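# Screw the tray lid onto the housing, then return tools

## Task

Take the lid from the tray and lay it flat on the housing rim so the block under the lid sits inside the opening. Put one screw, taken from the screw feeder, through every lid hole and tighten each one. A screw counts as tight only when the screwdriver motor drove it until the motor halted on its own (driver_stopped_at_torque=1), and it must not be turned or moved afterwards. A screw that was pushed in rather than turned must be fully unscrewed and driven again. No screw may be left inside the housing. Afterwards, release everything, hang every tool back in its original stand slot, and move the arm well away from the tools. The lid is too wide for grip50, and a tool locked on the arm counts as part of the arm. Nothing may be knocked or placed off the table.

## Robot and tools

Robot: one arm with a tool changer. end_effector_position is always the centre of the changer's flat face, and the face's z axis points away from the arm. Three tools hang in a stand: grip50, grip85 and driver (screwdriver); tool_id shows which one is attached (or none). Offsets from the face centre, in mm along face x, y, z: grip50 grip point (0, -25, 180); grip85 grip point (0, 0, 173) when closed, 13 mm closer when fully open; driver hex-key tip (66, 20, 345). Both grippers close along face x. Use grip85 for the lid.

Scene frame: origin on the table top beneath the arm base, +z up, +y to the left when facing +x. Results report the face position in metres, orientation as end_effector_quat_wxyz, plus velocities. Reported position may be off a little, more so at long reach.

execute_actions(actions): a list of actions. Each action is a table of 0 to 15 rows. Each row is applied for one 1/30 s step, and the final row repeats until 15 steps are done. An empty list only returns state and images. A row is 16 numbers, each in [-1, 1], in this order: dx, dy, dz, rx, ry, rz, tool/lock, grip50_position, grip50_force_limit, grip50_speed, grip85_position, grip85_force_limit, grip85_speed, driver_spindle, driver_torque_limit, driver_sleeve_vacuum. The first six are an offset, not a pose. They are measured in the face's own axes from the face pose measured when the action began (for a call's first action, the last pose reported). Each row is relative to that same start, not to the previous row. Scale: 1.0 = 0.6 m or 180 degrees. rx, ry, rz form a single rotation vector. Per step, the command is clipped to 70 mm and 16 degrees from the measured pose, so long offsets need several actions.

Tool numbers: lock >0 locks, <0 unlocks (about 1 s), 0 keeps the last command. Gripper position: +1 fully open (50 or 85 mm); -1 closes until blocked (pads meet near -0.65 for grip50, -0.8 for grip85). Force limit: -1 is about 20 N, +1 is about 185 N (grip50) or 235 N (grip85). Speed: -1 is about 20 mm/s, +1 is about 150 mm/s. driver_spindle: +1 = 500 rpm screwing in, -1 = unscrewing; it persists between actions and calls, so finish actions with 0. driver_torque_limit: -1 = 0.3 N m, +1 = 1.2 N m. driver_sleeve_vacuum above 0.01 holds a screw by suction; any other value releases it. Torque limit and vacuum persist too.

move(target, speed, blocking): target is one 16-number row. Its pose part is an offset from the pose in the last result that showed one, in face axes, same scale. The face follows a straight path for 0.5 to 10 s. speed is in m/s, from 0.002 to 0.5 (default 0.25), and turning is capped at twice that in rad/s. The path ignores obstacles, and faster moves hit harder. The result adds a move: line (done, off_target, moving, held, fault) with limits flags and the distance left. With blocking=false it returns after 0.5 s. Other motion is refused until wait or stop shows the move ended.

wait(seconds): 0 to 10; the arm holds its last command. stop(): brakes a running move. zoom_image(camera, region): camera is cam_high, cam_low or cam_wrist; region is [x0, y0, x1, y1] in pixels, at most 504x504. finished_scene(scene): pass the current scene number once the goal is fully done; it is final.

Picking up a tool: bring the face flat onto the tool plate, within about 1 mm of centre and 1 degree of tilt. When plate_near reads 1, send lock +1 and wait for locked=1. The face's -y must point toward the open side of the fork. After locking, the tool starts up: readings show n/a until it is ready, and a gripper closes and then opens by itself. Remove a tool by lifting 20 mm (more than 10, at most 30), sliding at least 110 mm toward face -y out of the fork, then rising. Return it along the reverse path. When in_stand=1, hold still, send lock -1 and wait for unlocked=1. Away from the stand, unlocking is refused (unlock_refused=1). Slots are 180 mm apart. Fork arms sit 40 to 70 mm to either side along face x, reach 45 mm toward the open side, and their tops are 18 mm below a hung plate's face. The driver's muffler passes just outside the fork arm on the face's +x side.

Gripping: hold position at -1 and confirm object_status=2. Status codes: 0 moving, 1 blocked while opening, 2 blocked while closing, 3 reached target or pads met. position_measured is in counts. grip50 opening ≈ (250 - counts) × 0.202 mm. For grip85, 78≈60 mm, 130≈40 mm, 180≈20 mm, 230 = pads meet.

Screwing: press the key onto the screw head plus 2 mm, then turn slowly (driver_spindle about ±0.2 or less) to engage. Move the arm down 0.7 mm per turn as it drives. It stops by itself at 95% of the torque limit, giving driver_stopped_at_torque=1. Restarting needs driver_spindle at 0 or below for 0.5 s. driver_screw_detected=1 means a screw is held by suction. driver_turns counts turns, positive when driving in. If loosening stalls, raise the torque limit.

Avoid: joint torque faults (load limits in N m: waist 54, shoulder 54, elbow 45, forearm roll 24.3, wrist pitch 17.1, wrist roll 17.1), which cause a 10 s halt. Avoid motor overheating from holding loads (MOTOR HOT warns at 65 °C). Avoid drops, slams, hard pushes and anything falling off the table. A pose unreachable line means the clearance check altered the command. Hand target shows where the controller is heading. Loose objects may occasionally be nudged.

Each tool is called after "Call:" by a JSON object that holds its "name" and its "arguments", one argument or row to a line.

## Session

Call:
{"name": "execute_actions", "arguments": {
  "actions": []
}}

Scene clock: 0.00 s.
end_effector_position=(+0.4586, -0.0205, +0.3200) locked=0 unlocked=1 plate_near=0 in_stand=0 unlock_refused=0 tool_id=none grip50_position_measured=n/a grip50_object_status=n/a grip85_position_measured=n/a grip85_object_status=n/a driver_sleeve_vacuum_kpa=n/a driver_screw_detected=n/a driver_stopped_at_torque=n/a driver_turns=n/a end_effector_quat_wxyz=(-0.002, +0.721, +0.693, +0.003) end_effector_velocity=(-0.001, -0.001, -0.000) end_effector_angular_velocity=(-0.000, +0.002, -0.000)
Joint positions: [-0.001 -0.271 -0.835  0.002 -0.563 -0.003]
Joint velocities: [-0.001  0.     0.001 -0.001 -0.001 -0.   ]
Joint torques (N m, as the arm reports them, + toward a larger angle): no reading
Motor temperatures (°C, as the motors report them): [30 30 38 32 39 39]
Hand target: +0.459, -0.021, +0.320; -0.002, +0.721, +0.693, +0.003
camera_calibration (this result's frames):
cam_wrist: T_world_to_cam=[[-0.00292315, 0.999983, -0.00512154, 0.0196186], [0.970887, 0.00406476, 0.239505, -0.462157], [0.239522, -0.00427232, -0.970882, 0.247117], [0, 0, 0, 1]] pos_world=[0.389569, -0.016684, 0.350711]

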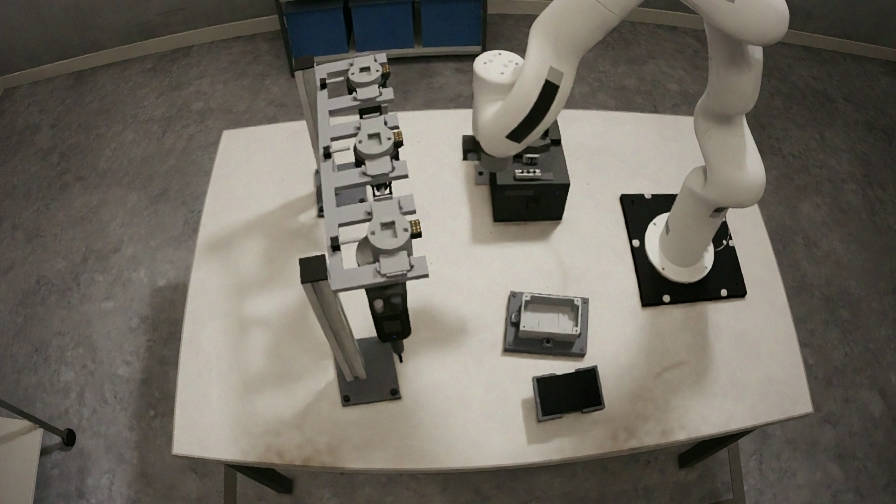

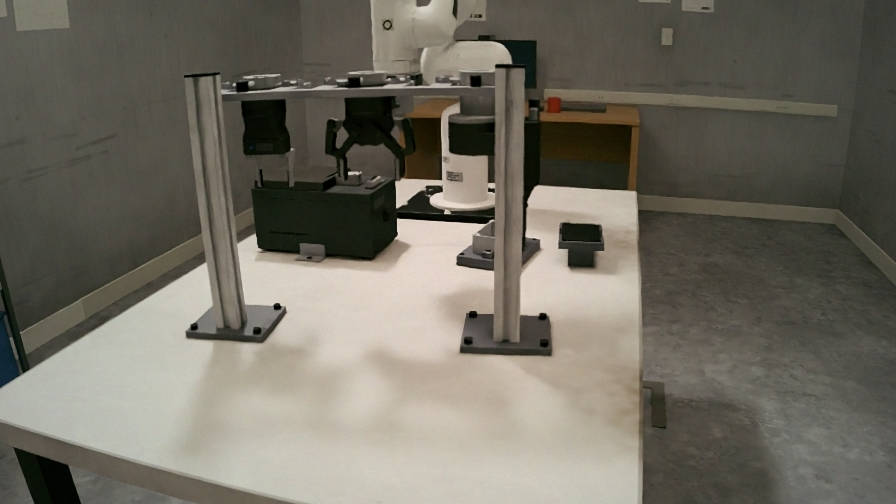

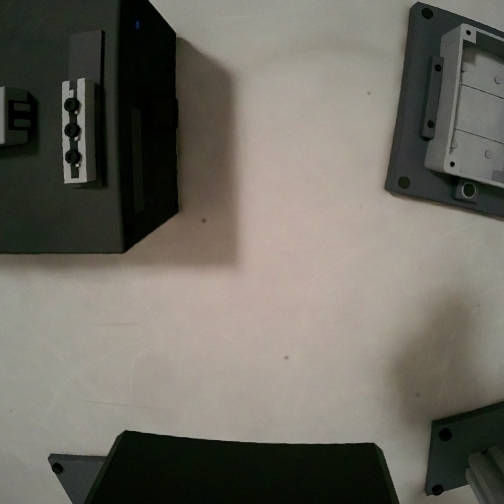

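Call:
{"name": "zoom_image", "arguments": {
  "camera": "cam_high",
  "region": [290,40,450,300]
}}

Call:
{"name": "zoom_image", "arguments": {
  "camera": "cam_high",
  "region": [480,270,640,440]
}}

Region (290, 40, 450, 300) of cam_high's 896x504 image, scaled by 1.938, with more detail than that image has; it fills the left 310 columns of this view, and the rest is white.

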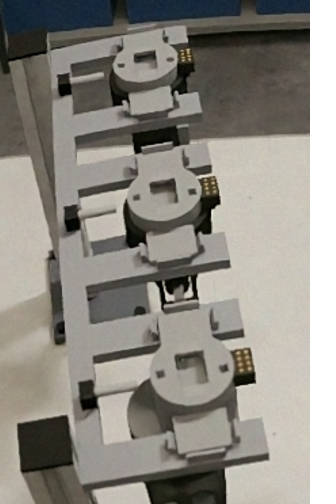

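Region (480, 270, 640, 440) of cam_high's 896x504 image, scaled by 2.965, with more detail than that image has; it fills the left 474 columns of this view, and the rest is white.

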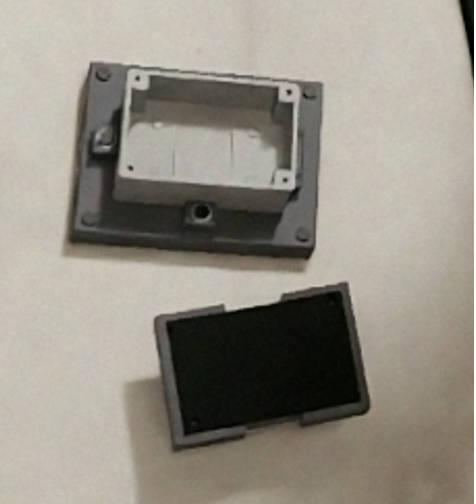

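Call:
{"name": "move", "arguments": {
  "target": [0.04,0.15,-0.43,0,0,-0.0794,0,0,0,0,0,0,0,0,0,0],
  "speed": 0.3
}}

Scene clock: 45.20 s.
end_effector_position=(+0.5491, -0.0017, +0.5778) locked=0 unlocked=1 plate_near=0 in_stand=0 unlock_refused=0 tool_id=none grip50_position_measured=n/a grip50_object_status=n/a grip85_position_measured=n/a grip85_object_status=n/a driver_sleeve_vacuum_kpa=n/a driver_screw_detected=n/a driver_stopped_at_torque=n/a driver_turns=n/a end_effector_quat_wxyz=(-0.002, +0.629, +0.777, +0.003) end_effector_velocity=(+0.001, +0.000, +0.003) end_effector_angular_velocity=(+0.001, -0.004, +0.002)
Joint positions: [ 0.042 -0.255 -1.435  0.002 -1.179 -0.208]
Joint velocities: [ 0.    -0.001 -0.008  0.001 -0.003 -0.002]
Joint torques (N m, as the arm reports them, + toward a larger angle): [ -1.16  32.3  -17.8    0.58  -0.07  -0.31]
Motor temperatures (°C, as the motors report them): [30 31 38 32 39 39]
Hand target: +0.549, -0.002, +0.578; -0.002, +0.629, +0.777, +0.004
Off the commanded pose: 0.001 m, 0 deg.
move: done
camera_calibration (this result's frames):
cam_wrist: T_world_to_cam=[[-0.250333, 0.968147, -0.00504884, 0.138129], [0.939399, 0.244155, 0.24066, -0.594792], [0.234227, 0.0555023, -0.970596, 0.478682], [0, 0, 0, 1]] pos_world=[0.481206, -0.0150758, 0.608447]

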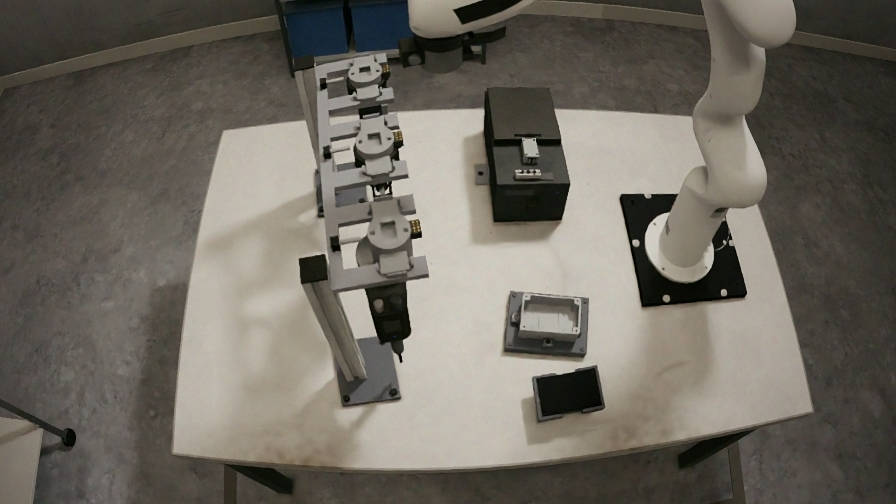

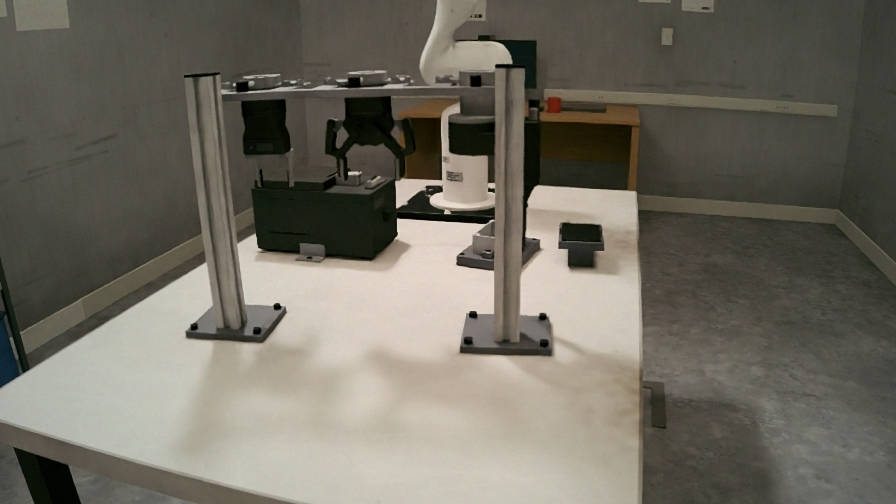

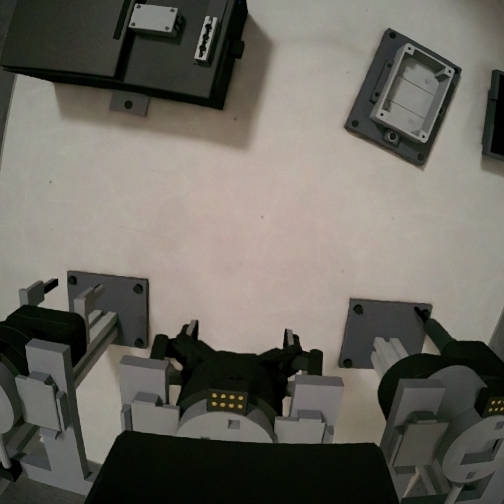

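Call:
{"name": "zoom_image", "arguments": {
  "camera": "cam_wrist",
  "region": [110,300,350,460]
}}

Region (110, 300, 350, 460) of cam_wrist's 504x504 image, scaled by 2.100, with more detail than that image has.

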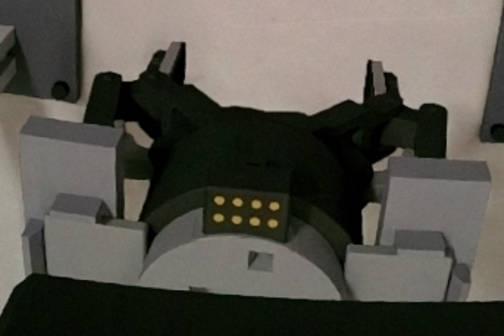

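Call:
{"name": "move", "arguments": {
  "target": [-0.0313,0.178,0.177,0,0,0.02,0,0,0,0,0,0,0,0,0,0],
  "speed": 0.2
}}

Scene clock: 104.03 s.
end_effector_position=(+0.6574, +0.0026, +0.4721) locked=0 unlocked=1 plate_near=0 in_stand=0 unlock_refused=0 tool_id=none grip50_position_measured=n/a grip50_object_status=n/a grip85_position_measured=n/a grip85_object_status=n/a driver_sleeve_vacuum_kpa=n/a driver_screw_detected=n/a driver_stopped_at_torque=n/a driver_turns=n/a end_effector_quat_wxyz=(-0.002, +0.653, +0.757, +0.003) end_effector_velocity=(+0.001, +0.000, -0.002) end_effector_angular_velocity=(-0.000, +0.002, +0.001)
Joint positions: [ 0.048 -0.577 -1.634  0.002 -1.056 -0.14 ]
Joint velocities: [ 0.    -0.004 -0.002 -0.    -0.    -0.   ]
Joint torques (N m, as the arm reports them, + toward a larger angle): [ -2.59  48.06 -17.94   0.3    0.01  -0.19]
Motor temperatures (°C, as the motors report them): [30 31 39 32 39 39]
Hand target: +0.657, +0.003, +0.472; -0.002, +0.653, +0.757, +0.003
Off the commanded pose: 0.001 m, 0 deg.
move: done
camera_calibration (this result's frames):
cam_wrist: T_world_to_cam=[[-0.188889, 0.981986, -0.00501084, 0.120091], [0.952911, 0.184524, 0.24065, -0.680891], [0.237239, 0.0406811, -0.970599, 0.348513], [0, 0, 0, 1]] pos_world=[0.588831, -0.00646457, 0.502725]

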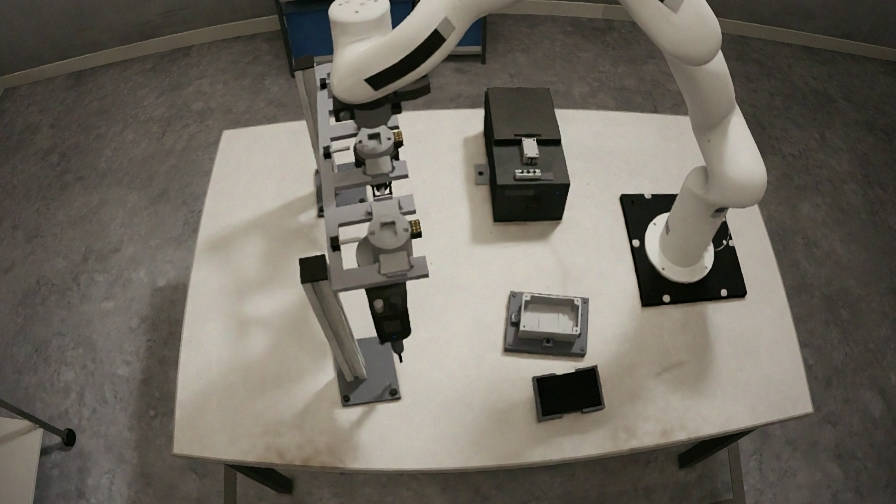

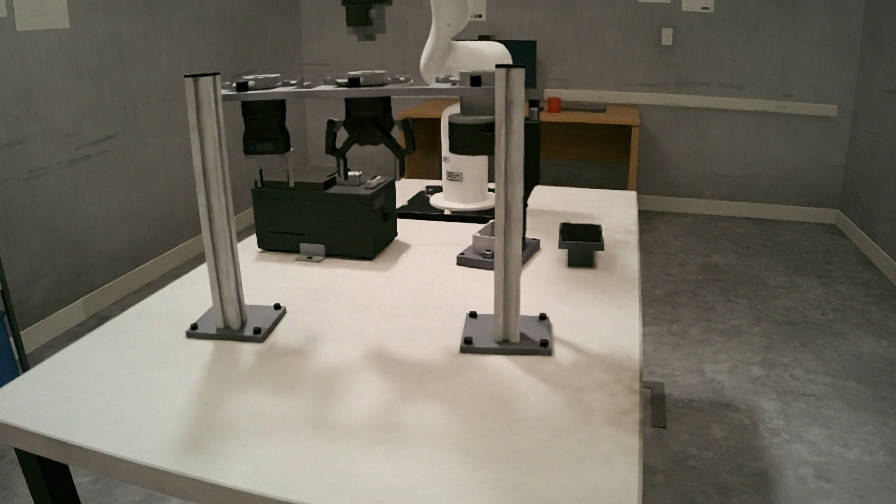

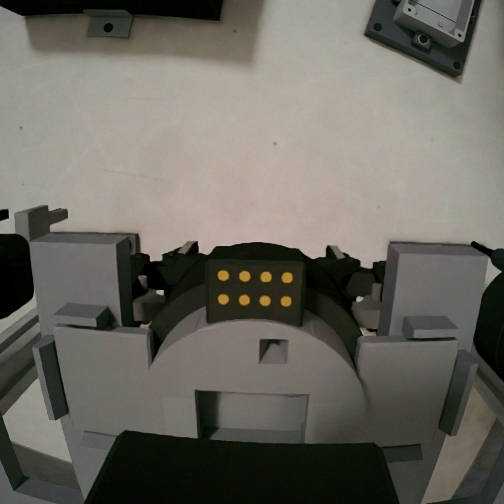

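Call:
{"name": "zoom_image", "arguments": {
  "camera": "cam_wrist",
  "region": [130,230,400,430]
}}

Region (130, 230, 400, 430) of cam_wrist's 504x504 image, scaled by 1.867, with more detail than that image has; it fills the top 373 rows of this view, and the rest is white.

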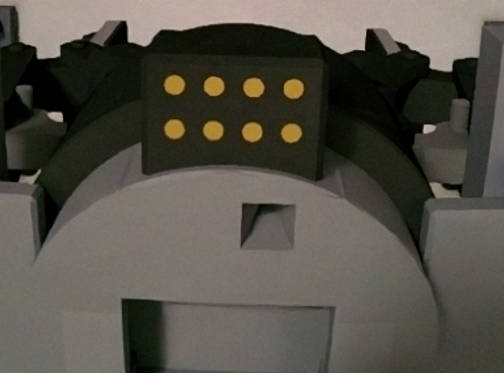

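Call:
{"name": "execute_actions", "arguments": {
  "actions": [
    [[-0.0007,0.0037,0.04,0,0,-0.005,0,0,0,0,0,0,0,0,0,0]],
    [[0,0,0.025,0,0,0,0,0,0,0,0,0,0,0,0,0]]
  ]
}}

Scene clock: 147.13 s.
end_effector_position=(+0.6597, +0.0027, +0.4335) locked=0 unlocked=1 plate_near=0 in_stand=0 unlock_refused=0 tool_id=none grip50_position_measured=n/a grip50_object_status=n/a grip85_position_measured=n/a grip85_object_status=n/a driver_sleeve_vacuum_kpa=n/a driver_screw_detected=n/a driver_stopped_at_torque=n/a driver_turns=n/a end_effector_quat_wxyz=(-0.001, +0.647, +0.762, +0.004) end_effector_velocity=(-0.000, -0.001, -0.001) end_effector_angular_velocity=(-0.000, +0.001, -0.000)
Joint positions: [ 0.047 -0.606 -1.589  0.002 -0.982 -0.156]
Joint velocities: [-0.001 -0.     0.001 -0.001  0.001 -0.   ]
Joint torques (N m, as the arm reports them, + toward a larger angle): [ -2.02  48.64 -17.69   0.05  -0.01  -0.21]
Motor temperatures (°C, as the motors report them): [30 31 39 32 39 39]
Hand target: +0.660, +0.003, +0.433; -0.002, +0.647, +0.762, +0.004
Off the commanded pose: 0.000 m, 0 deg.
Step readings (end_effector_position; steps 1 to 15: 1st action; 16 to 30: 2nd action):
0: (+0.6575, +0.0026, +0.4717)
1: (+0.6575, +0.0026, +0.4717)
2: (+0.6578, +0.0026, +0.4705)
4: (+0.6586, +0.0026, +0.4599)
8: (+0.6591, +0.0026, +0.4483)
15: (+0.6597, +0.0026, +0.4483)
16: (+0.6597, +0.0026, +0.4483)
17: (+0.6598, +0.0026, +0.4472)
19: (+0.6597, +0.0027, +0.4401)
23: (+0.6595, +0.0027, +0.4335)
30: end_effector_position above
camera_calibration (this result's frames):
cam_wrist: T_world_to_cam=[[-0.204141, 0.978928, -0.00522787, 0.13038], [0.949768, 0.199348, 0.24125, -0.672097], [0.237208, 0.0442836, -0.970449, 0.31041], [0, 0, 0, 1]] pos_world=[0.59132, -0.00739766, 0.464062]

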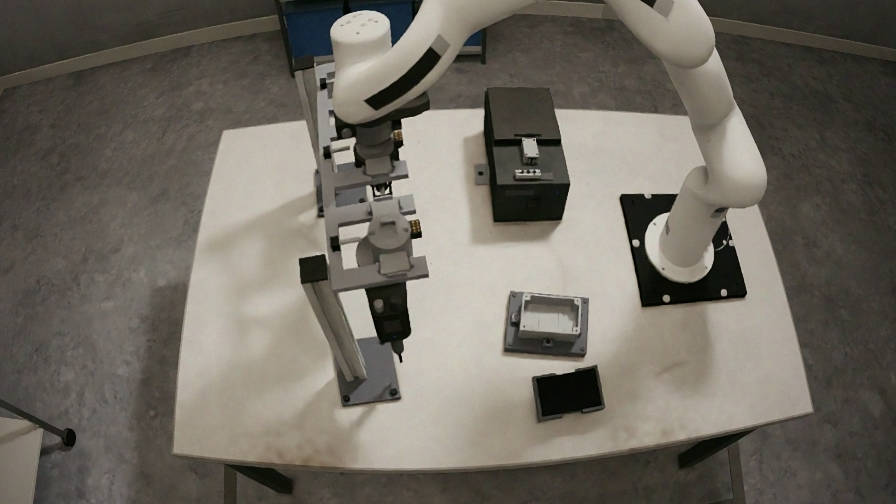

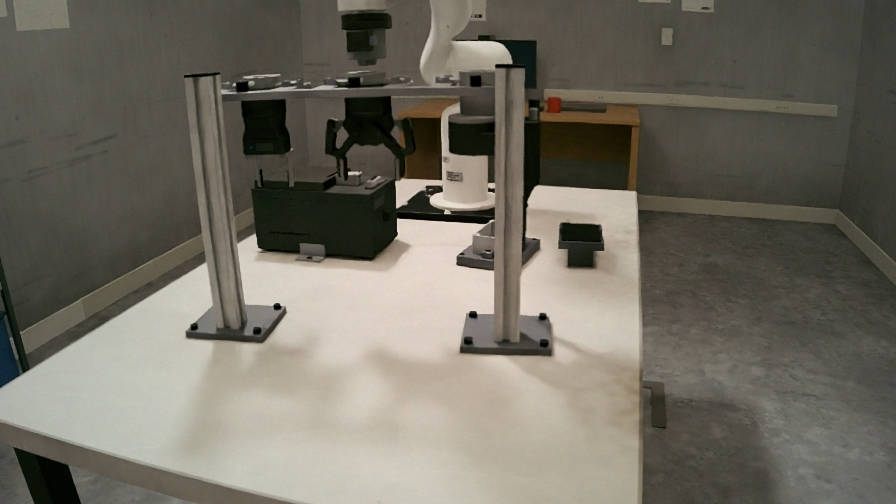

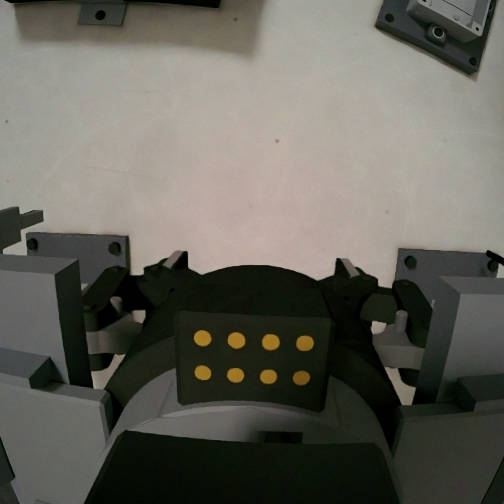

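Call:
{"name": "move", "arguments": {
  "target": [0,0,0.036,0,0,0.0015,0,0,0,0,0,0,0,0,0,0],
  "speed": 0.02
}}

Scene clock: 154.07 s.
end_effector_position=(+0.6597, +0.0028, +0.4120) locked=0 unlocked=1 plate_near=1 in_stand=1 unlock_refused=0 tool_id=none grip50_position_measured=n/a grip50_object_status=n/a grip85_position_measured=n/a grip85_object_status=n/a driver_sleeve_vacuum_kpa=n/a driver_screw_detected=n/a driver_stopped_at_torque=n/a driver_turns=n/a end_effector_quat_wxyz=(-0.002, +0.649, +0.761, +0.004) end_effector_velocity=(-0.000, +0.000, +0.000) end_effector_angular_velocity=(+0.000, +0.000, -0.001)
Joint positions: [ 0.047 -0.621 -1.563  0.002 -0.941 -0.151]
Joint velocities: [ 0.     0.     0.     0.001 -0.     0.001]
Joint torques (N m, as the arm reports them, + toward a larger angle): [  0.73  47.74 -17.23   0.41   0.3   -0.27]
Motor temperatures (°C, as the motors report them): [30 31 39 32 39 39]
Hand target: +0.660, +0.003, +0.412; -0.001, +0.649, +0.761, +0.004
Off the commanded pose: 0.000 m, 0 deg.
move: done
camera_calibration (this result's frames):
cam_wrist: T_world_to_cam=[[-0.199465, 0.979891, -0.00524176, 0.127125], [0.950773, 0.194827, 0.240984, -0.66746], [0.23716, 0.0430843, -0.970515, 0.289669], [0, 0, 0, 1]] pos_world=[0.591262, -0.00700955, 0.442642]

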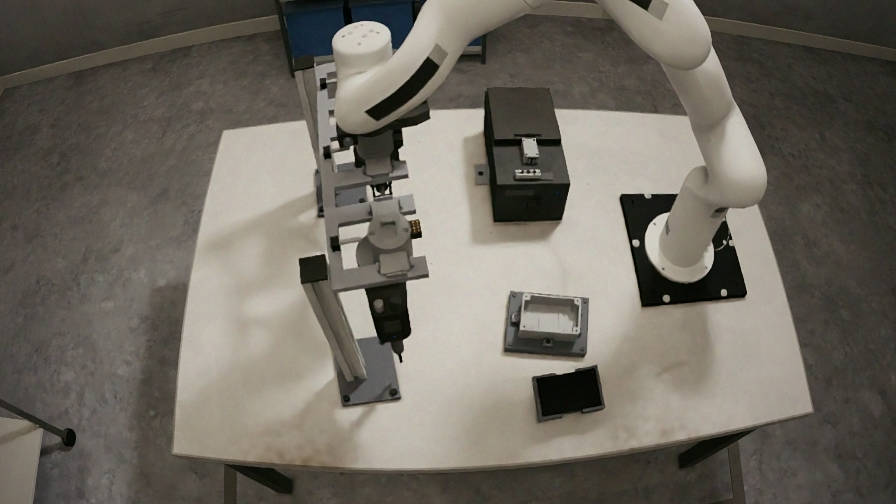

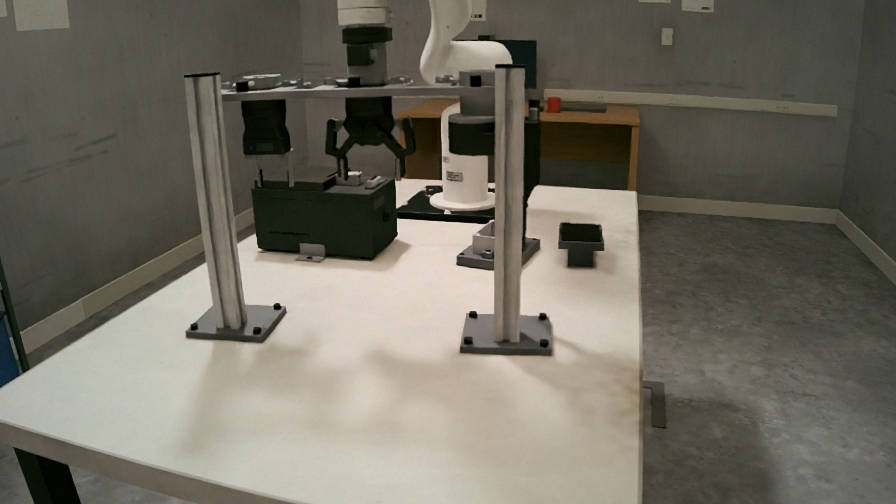

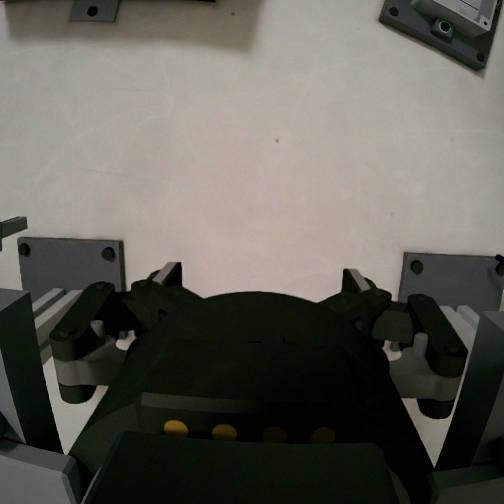

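Call:
{"name": "execute_actions", "arguments": {
  "actions": [
    [[0,0,0.0005,0,0,0,1,1,0,0,1,0,0,0,0,0]],
    [[0,0,0,0,0,0,1,1,0,0,1,0,0,0,0,0]],
    [[0,0,0,0,0,0,1,1,0,0,1,0,0,0,0,0]]
  ]
}}

Scene clock: 161.93 s.
end_effector_position=(+0.6599, +0.0027, +0.4122) locked=1 unlocked=0 plate_near=1 in_stand=1 unlock_refused=0 tool_id=grip85 grip50_position_measured=n/a grip50_object_status=n/a grip85_position_measured=n/a grip85_object_status=n/a driver_sleeve_vacuum_kpa=n/a driver_screw_detected=n/a driver_stopped_at_torque=n/a driver_turns=n/a end_effector_quat_wxyz=(-0.001, +0.649, +0.761, +0.004) end_effector_velocity=(+0.000, +0.000, -0.000) end_effector_angular_velocity=(+0.000, -0.001, -0.000)
Joint positions: [ 0.047 -0.621 -1.564  0.002 -0.94  -0.151]
Joint velocities: [0.    0.    0.    0.    0.001 0.   ]
Joint torques (N m, as the arm reports them, + toward a larger angle): [  4.72  54.33 -18.59   1.51  -0.2   -0.34]
Motor temperatures (°C, as the motors report them): [30 31 39 32 39 39]
Hand target: +0.660, +0.003, +0.412; -0.001, +0.649, +0.761, +0.004
Off the commanded pose: 0.000 m, 0 deg.
Step readings (end_effector_position; steps 1 to 15: 1st action; 16 to 30: 2nd action; 31 to 45: 3rd action):
0: (+0.6598, +0.0028, +0.4119)
1: (+0.6598, +0.0028, +0.4119)
2: (+0.6598, +0.0028, +0.4119)
4: (+0.6598, +0.0028, +0.4118)
8: (+0.6598, +0.0028, +0.4118)
15: (+0.6597, +0.0028, +0.4118)
16: (+0.6597, +0.0028, +0.4118)
17: (+0.6597, +0.0028, +0.4118)
19: (+0.6598, +0.0028, +0.4118)
23: (+0.6598, +0.0027, +0.4119)
30: (+0.6599, +0.0027, +0.4121)
31: (+0.6599, +0.0027, +0.4121)
32: (+0.6599, +0.0027, +0.4122)
34: (+0.6599, +0.0027, +0.4122)
38: (+0.6599, +0.0027, +0.4122)
45: end_effector_position above
camera_calibration (this result's frames):
cam_wrist: T_world_to_cam=[[-0.199409, 0.979901, -0.00544352, 0.127254], [0.950508, 0.194773, 0.242069, -0.667939], [0.238264, 0.0430966, -0.970244, 0.288912], [0, 0, 0, 1]] pos_world=[0.59142, -0.00705112, 0.442695]

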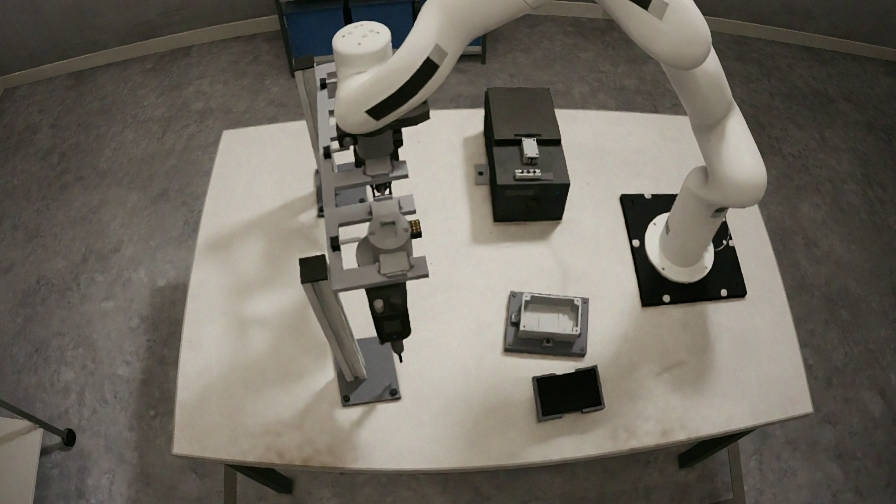

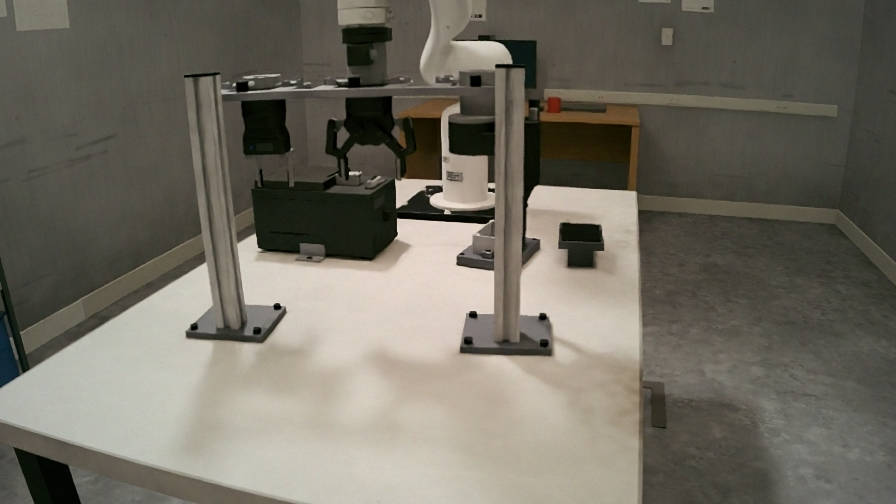

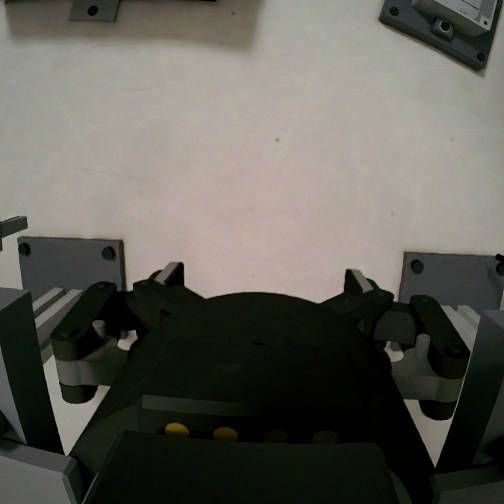

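Call:
{"name": "move", "arguments": {
  "target": [0,0,-0.033,0,0,0,0,1,0,0,1,0,0,0,0,0],
  "speed": 0.05
}}

Call:
{"name": "move", "arguments": {
  "target": [0,-0.22,0,0,0,0,0,1,0,0,1,0,0,0,0,0],
  "speed": 0.12
}}

Scene clock: 169.87 s.
end_effector_position=(+0.6598, +0.0027, +0.4318) locked=1 unlocked=0 plate_near=1 in_stand=0 unlock_refused=0 tool_id=grip85 grip50_position_measured=n/a grip50_object_status=n/a grip85_position_measured=3 grip85_object_status=3 driver_sleeve_vacuum_kpa=n/a driver_screw_detected=n/a driver_stopped_at_torque=n/a driver_turns=n/a end_effector_quat_wxyz=(-0.001, +0.649, +0.761, +0.004) end_effector_velocity=(+0.000, +0.000, +0.001) end_effector_angular_velocity=(-0.000, -0.003, +0.001)
Joint positions: [ 0.047 -0.607 -1.587  0.002 -0.978 -0.151]
Joint velocities: [ 0.     0.    -0.001 -0.     0.001 -0.001]
Joint torques (N m, as the arm reports them, + toward a larger angle): [ -1.51  58.84 -22.36   0.15  -0.09  -0.18]
Motor temperatures (°C, as the motors report them): [30 31 39 32 39 39]
Hand target: +0.660, +0.003, +0.432; -0.001, +0.649, +0.761, +0.004
Off the commanded pose: 0.000 m, 0 deg.
move: done
camera_calibration (this result's frames):
cam_wrist: T_world_to_cam=[[-0.199527, 0.979878, -0.00533963, 0.127438], [0.950549, 0.194873, 0.241828, -0.672513], [0.238003, 0.0431757, -0.970304, 0.308167], [0, 0, 0, 1]] pos_world=[0.59134, -0.00712475, 0.462329]

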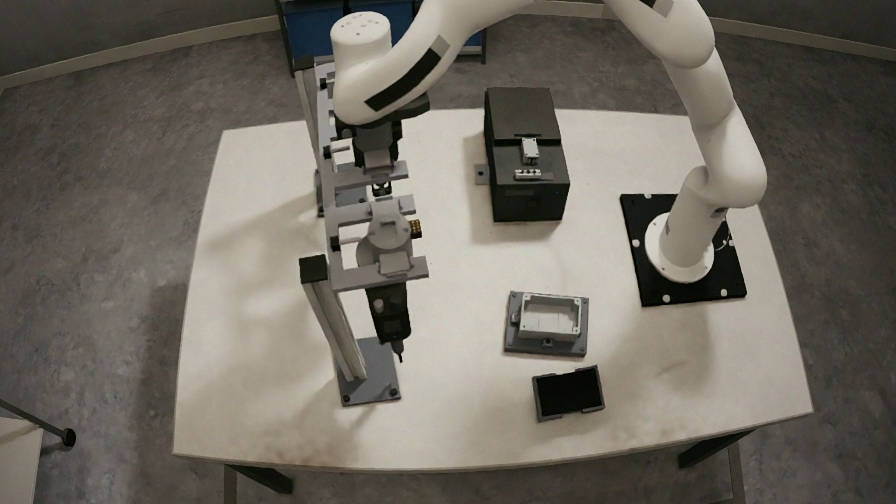

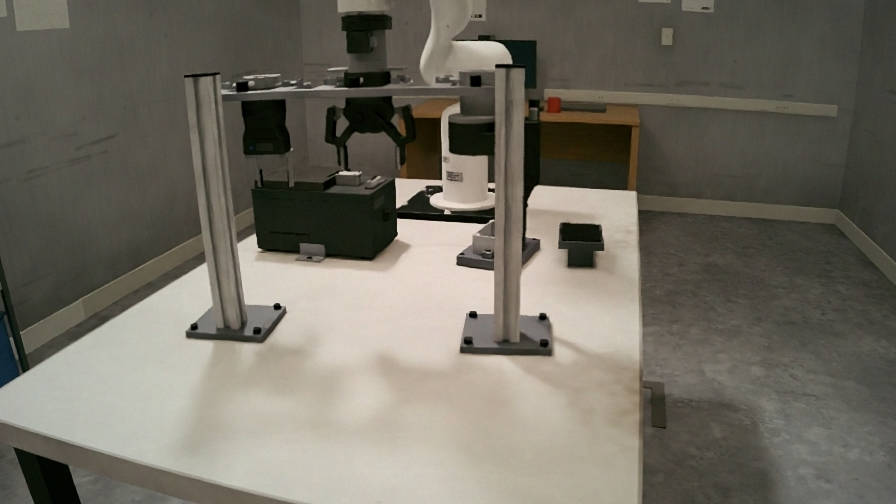

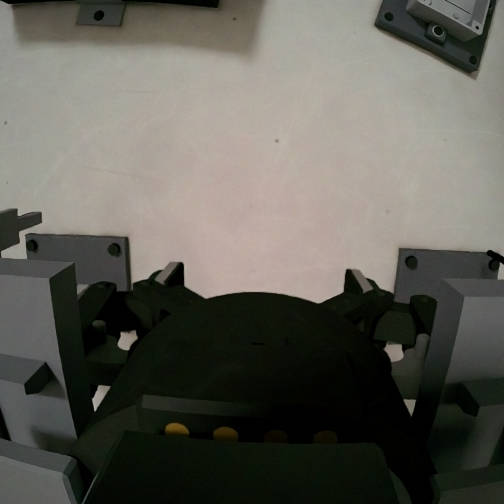

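Scene clock: 171.40 s.
end_effector_position=(+0.5296, -0.0179, +0.4313) locked=1 unlocked=0 plate_near=1 in_stand=0 unlock_refused=0 tool_id=grip85 grip50_position_measured=n/a grip50_object_status=n/a grip85_position_measured=3 grip85_object_status=3 driver_sleeve_vacuum_kpa=n/a driver_screw_detected=n/a driver_stopped_at_torque=n/a driver_turns=n/a end_effector_quat_wxyz=(-0.001, +0.649, +0.761, +0.004) end_effector_velocity=(-0.002, -0.000, -0.000) end_effector_angular_velocity=(-0.000, +0.002, +0.001)
Joint positions: [ 0.01  -0.286 -1.14   0.002 -0.851 -0.188]
Joint velocities: [-0.     0.003  0.004 -0.    -0.001 -0.001]
Joint torques (N m, as the arm reports them, + toward a larger angle): [ -0.72  43.56 -21.78   0.5   -0.05  -0.28]
Motor temperatures (°C, as the motors report them): [30 31 39 32 39 39]
Hand target: +0.529, -0.018, +0.431; -0.001, +0.649, +0.761, +0.004
Off the commanded pose: 0.000 m, 0 deg.
move: done
camera_calibration (this result's frames):
cam_wrist: T_world_to_cam=[[-0.199378, 0.979907, -0.0055719, 0.121618], [0.950514, 0.194774, 0.242047, -0.544727], [0.238269, 0.0429628, -0.970248, 0.339444], [0, 0, 0, 1]] pos_world=[0.461139, -0.0276595, 0.461873]

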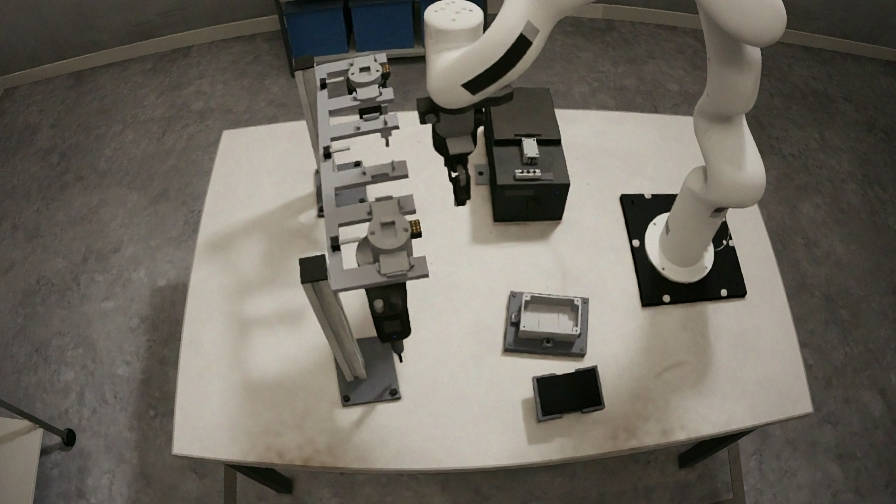

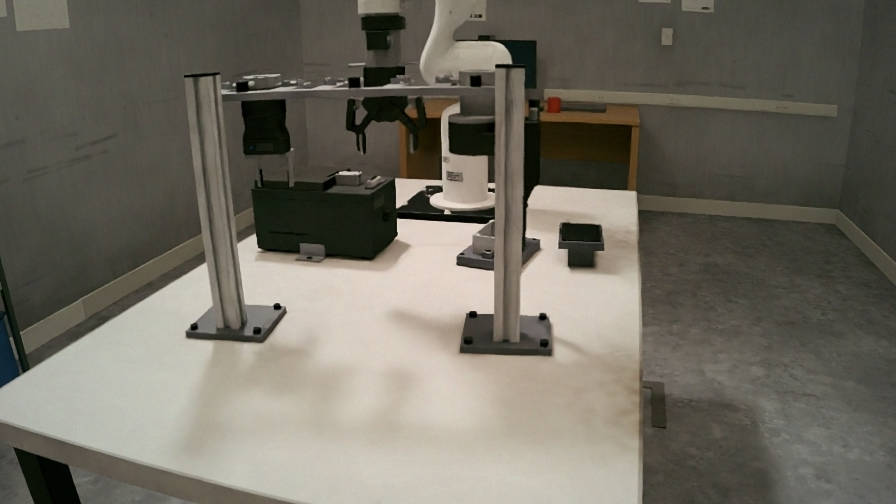

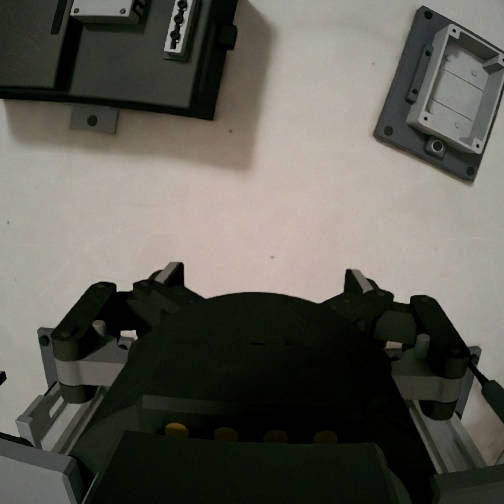

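Call:
{"name": "move", "arguments": {
  "target": [0.656,-0.1137,0.135,0,0,-0.005,0,1,0,0,1,0,0,0,0,0],
  "speed": 0.3
}}

Scene clock: 208.40 s.
end_effector_position=(+0.4011, +0.3605, +0.3525) locked=1 unlocked=0 plate_near=1 in_stand=0 unlock_refused=0 tool_id=grip85 grip50_position_measured=n/a grip50_object_status=n/a grip85_position_measured=3 grip85_object_status=3 driver_sleeve_vacuum_kpa=n/a driver_screw_detected=n/a driver_stopped_at_torque=n/a driver_turns=n/a end_effector_quat_wxyz=(-0.002, +0.643, +0.766, +0.004) end_effector_velocity=(-0.001, +0.001, -0.000) end_effector_angular_velocity=(-0.002, +0.001, +0.000)
Joint positions: [ 0.774 -0.403 -1.096  0.    -0.69   0.561]
Joint velocities: [ 0.003 -0.002 -0.002 -0.001 -0.002  0.003]
Joint torques (N m, as the arm reports them, + toward a larger angle): [ -2.07  46.25 -19.82   0.48   0.08  -0.28]
Motor temperatures (°C, as the motors report them): [30 31 39 32 39 39]
Hand target: +0.401, +0.361, +0.352; -0.002, +0.643, +0.766, +0.004
Off the commanded pose: 0.001 m, 0 deg.
move: done
camera_calibration (this result's frames):
cam_wrist: T_world_to_cam=[[-0.214202, 0.976777, -0.00492194, -0.268369], [0.947705, 0.209042, 0.241157, -0.48088], [0.236586, 0.0469918, -0.970474, 0.276592], [0, 0, 0, 1]] pos_world=[0.33281, 0.349663, 0.383072]

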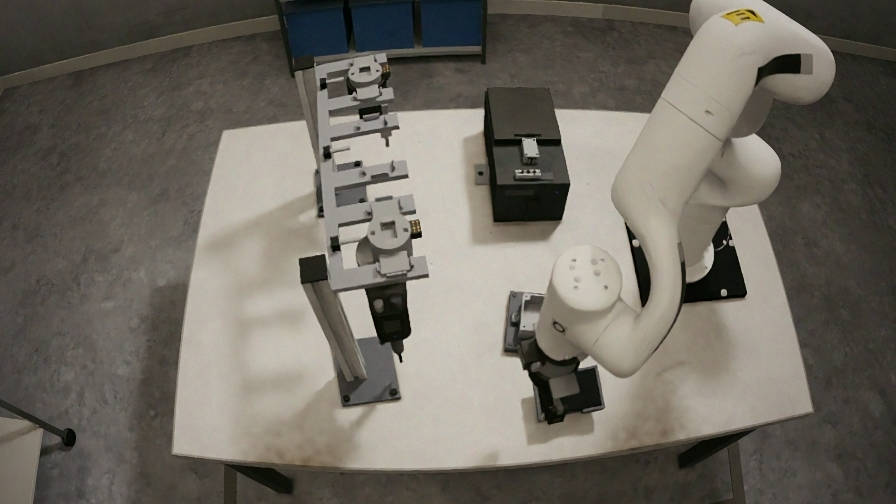

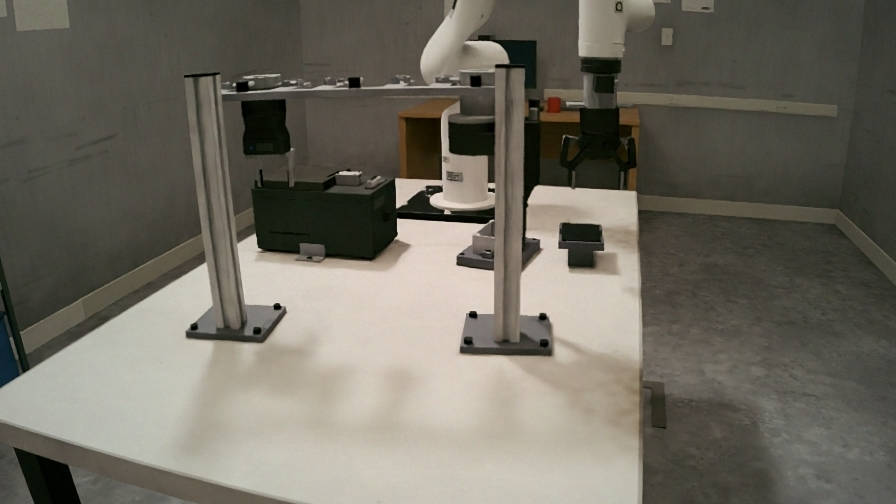

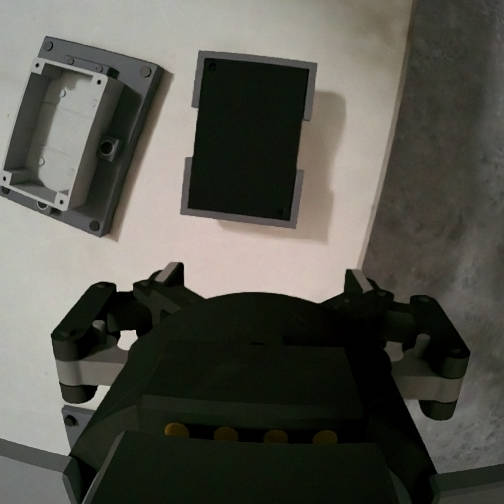

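Call:
{"name": "zoom_image", "arguments": {
  "camera": "cam_wrist",
  "region": [130,30,370,250]
}}

Region (130, 30, 370, 250) of cam_wrist's 504x504 image, scaled by 2.100, with more detail than that image has; it fills the top 462 rows of this view, and the rest is white.

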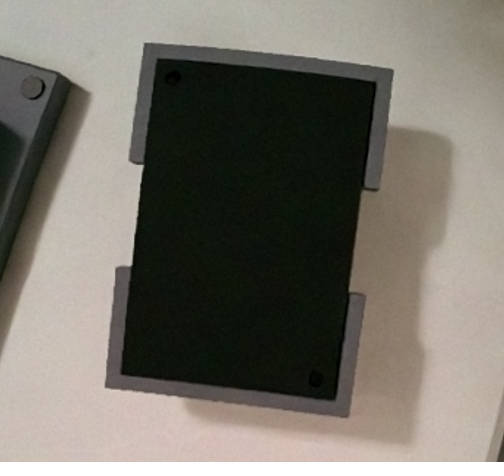

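Call:
{"name": "zoom_image", "arguments": {
  "camera": "cam_low",
  "region": [440,120,680,290]
}}

Region (440, 120, 680, 290) of cam_low's 896x504 image, scaled by 2.100, with more detail than that image has; it fills the top 357 rows of this view, and the rest is white.

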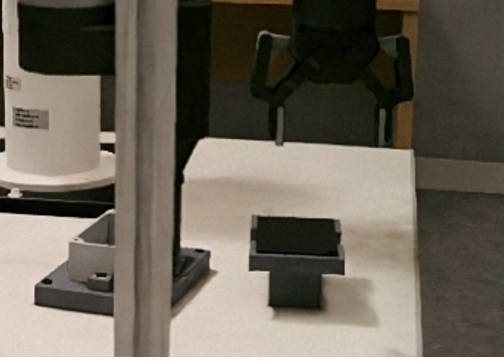

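Call:
{"name": "move", "arguments": {
  "target": [-0.0259,-0.1302,0.11,0,0,0.025,0,1,0,0,1,0,0,0,0,0],
  "speed": 0.2
}}

Scene clock: 270.60 s.
end_effector_position=(+0.3274, +0.3325, +0.2865) locked=1 unlocked=0 plate_near=1 in_stand=0 unlock_refused=0 tool_id=grip85 grip50_position_measured=n/a grip50_object_status=n/a grip85_position_measured=3 grip85_object_status=3 driver_sleeve_vacuum_kpa=n/a driver_screw_detected=n/a driver_stopped_at_torque=n/a driver_turns=n/a end_effector_quat_wxyz=(-0.002, +0.673, +0.740, +0.004) end_effector_velocity=(-0.002, -0.001, -0.002) end_effector_angular_velocity=(-0.003, -0.000, -0.001)
Joint positions: [ 0.835 -0.352 -0.842  0.    -0.486  0.701]
Joint velocities: [ 0.002 -0.     0.006 -0.005  0.004  0.008]
Joint torques (N m, as the arm reports them, + toward a larger angle): [ -1.77  39.12 -17.59  -0.23   0.12  -0.1 ]
Motor temperatures (°C, as the motors report them): [30 31 40 32 39 39]
Hand target: +0.327, +0.332, +0.286; -0.002, +0.673, +0.740, +0.004
Off the commanded pose: 0.001 m, 0 deg.
move: done
camera_calibration (this result's frames):
cam_wrist: T_world_to_cam=[[-0.136804, 0.990589, -0.00413537, -0.287274], [0.961182, 0.13375, 0.24133, -0.368627], [0.239612, 0.0290402, -0.970434, 0.236277], [0, 0, 0, 1]] pos_world=[0.258403, 0.327013, 0.317064]

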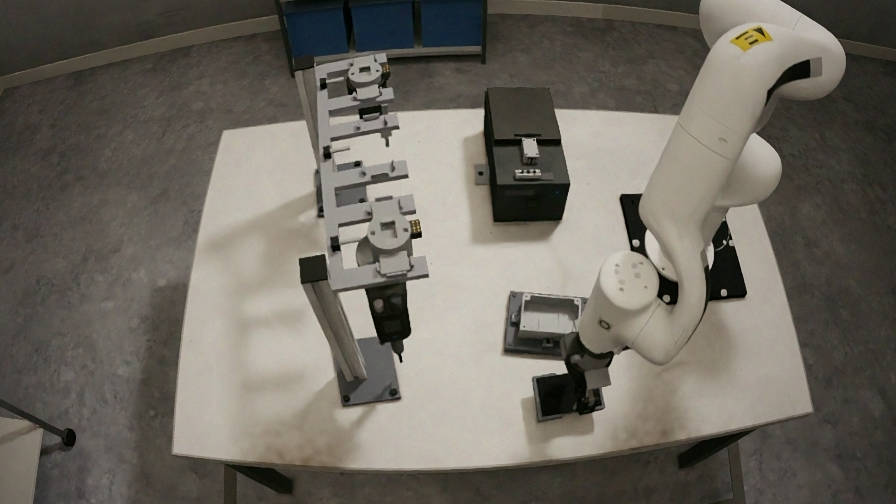

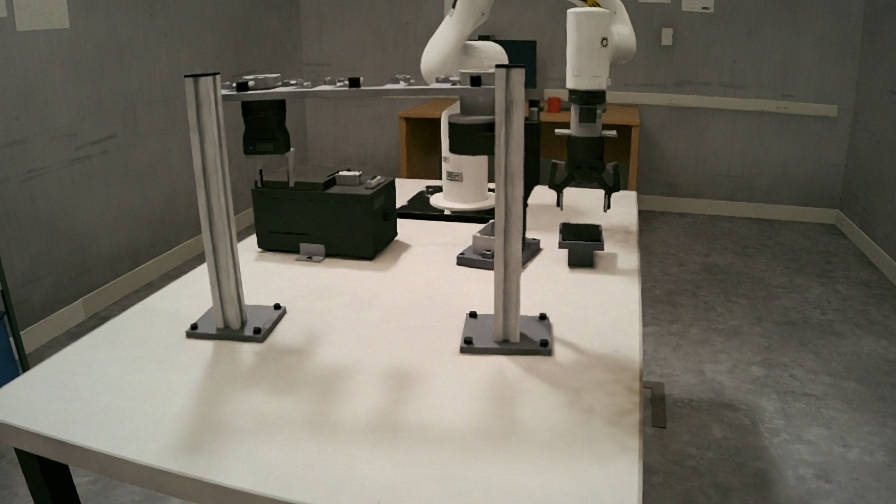

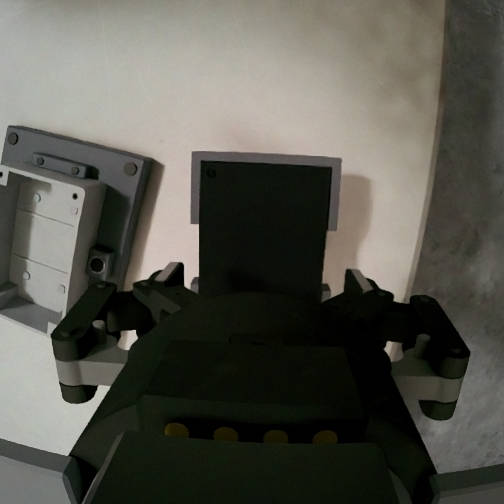

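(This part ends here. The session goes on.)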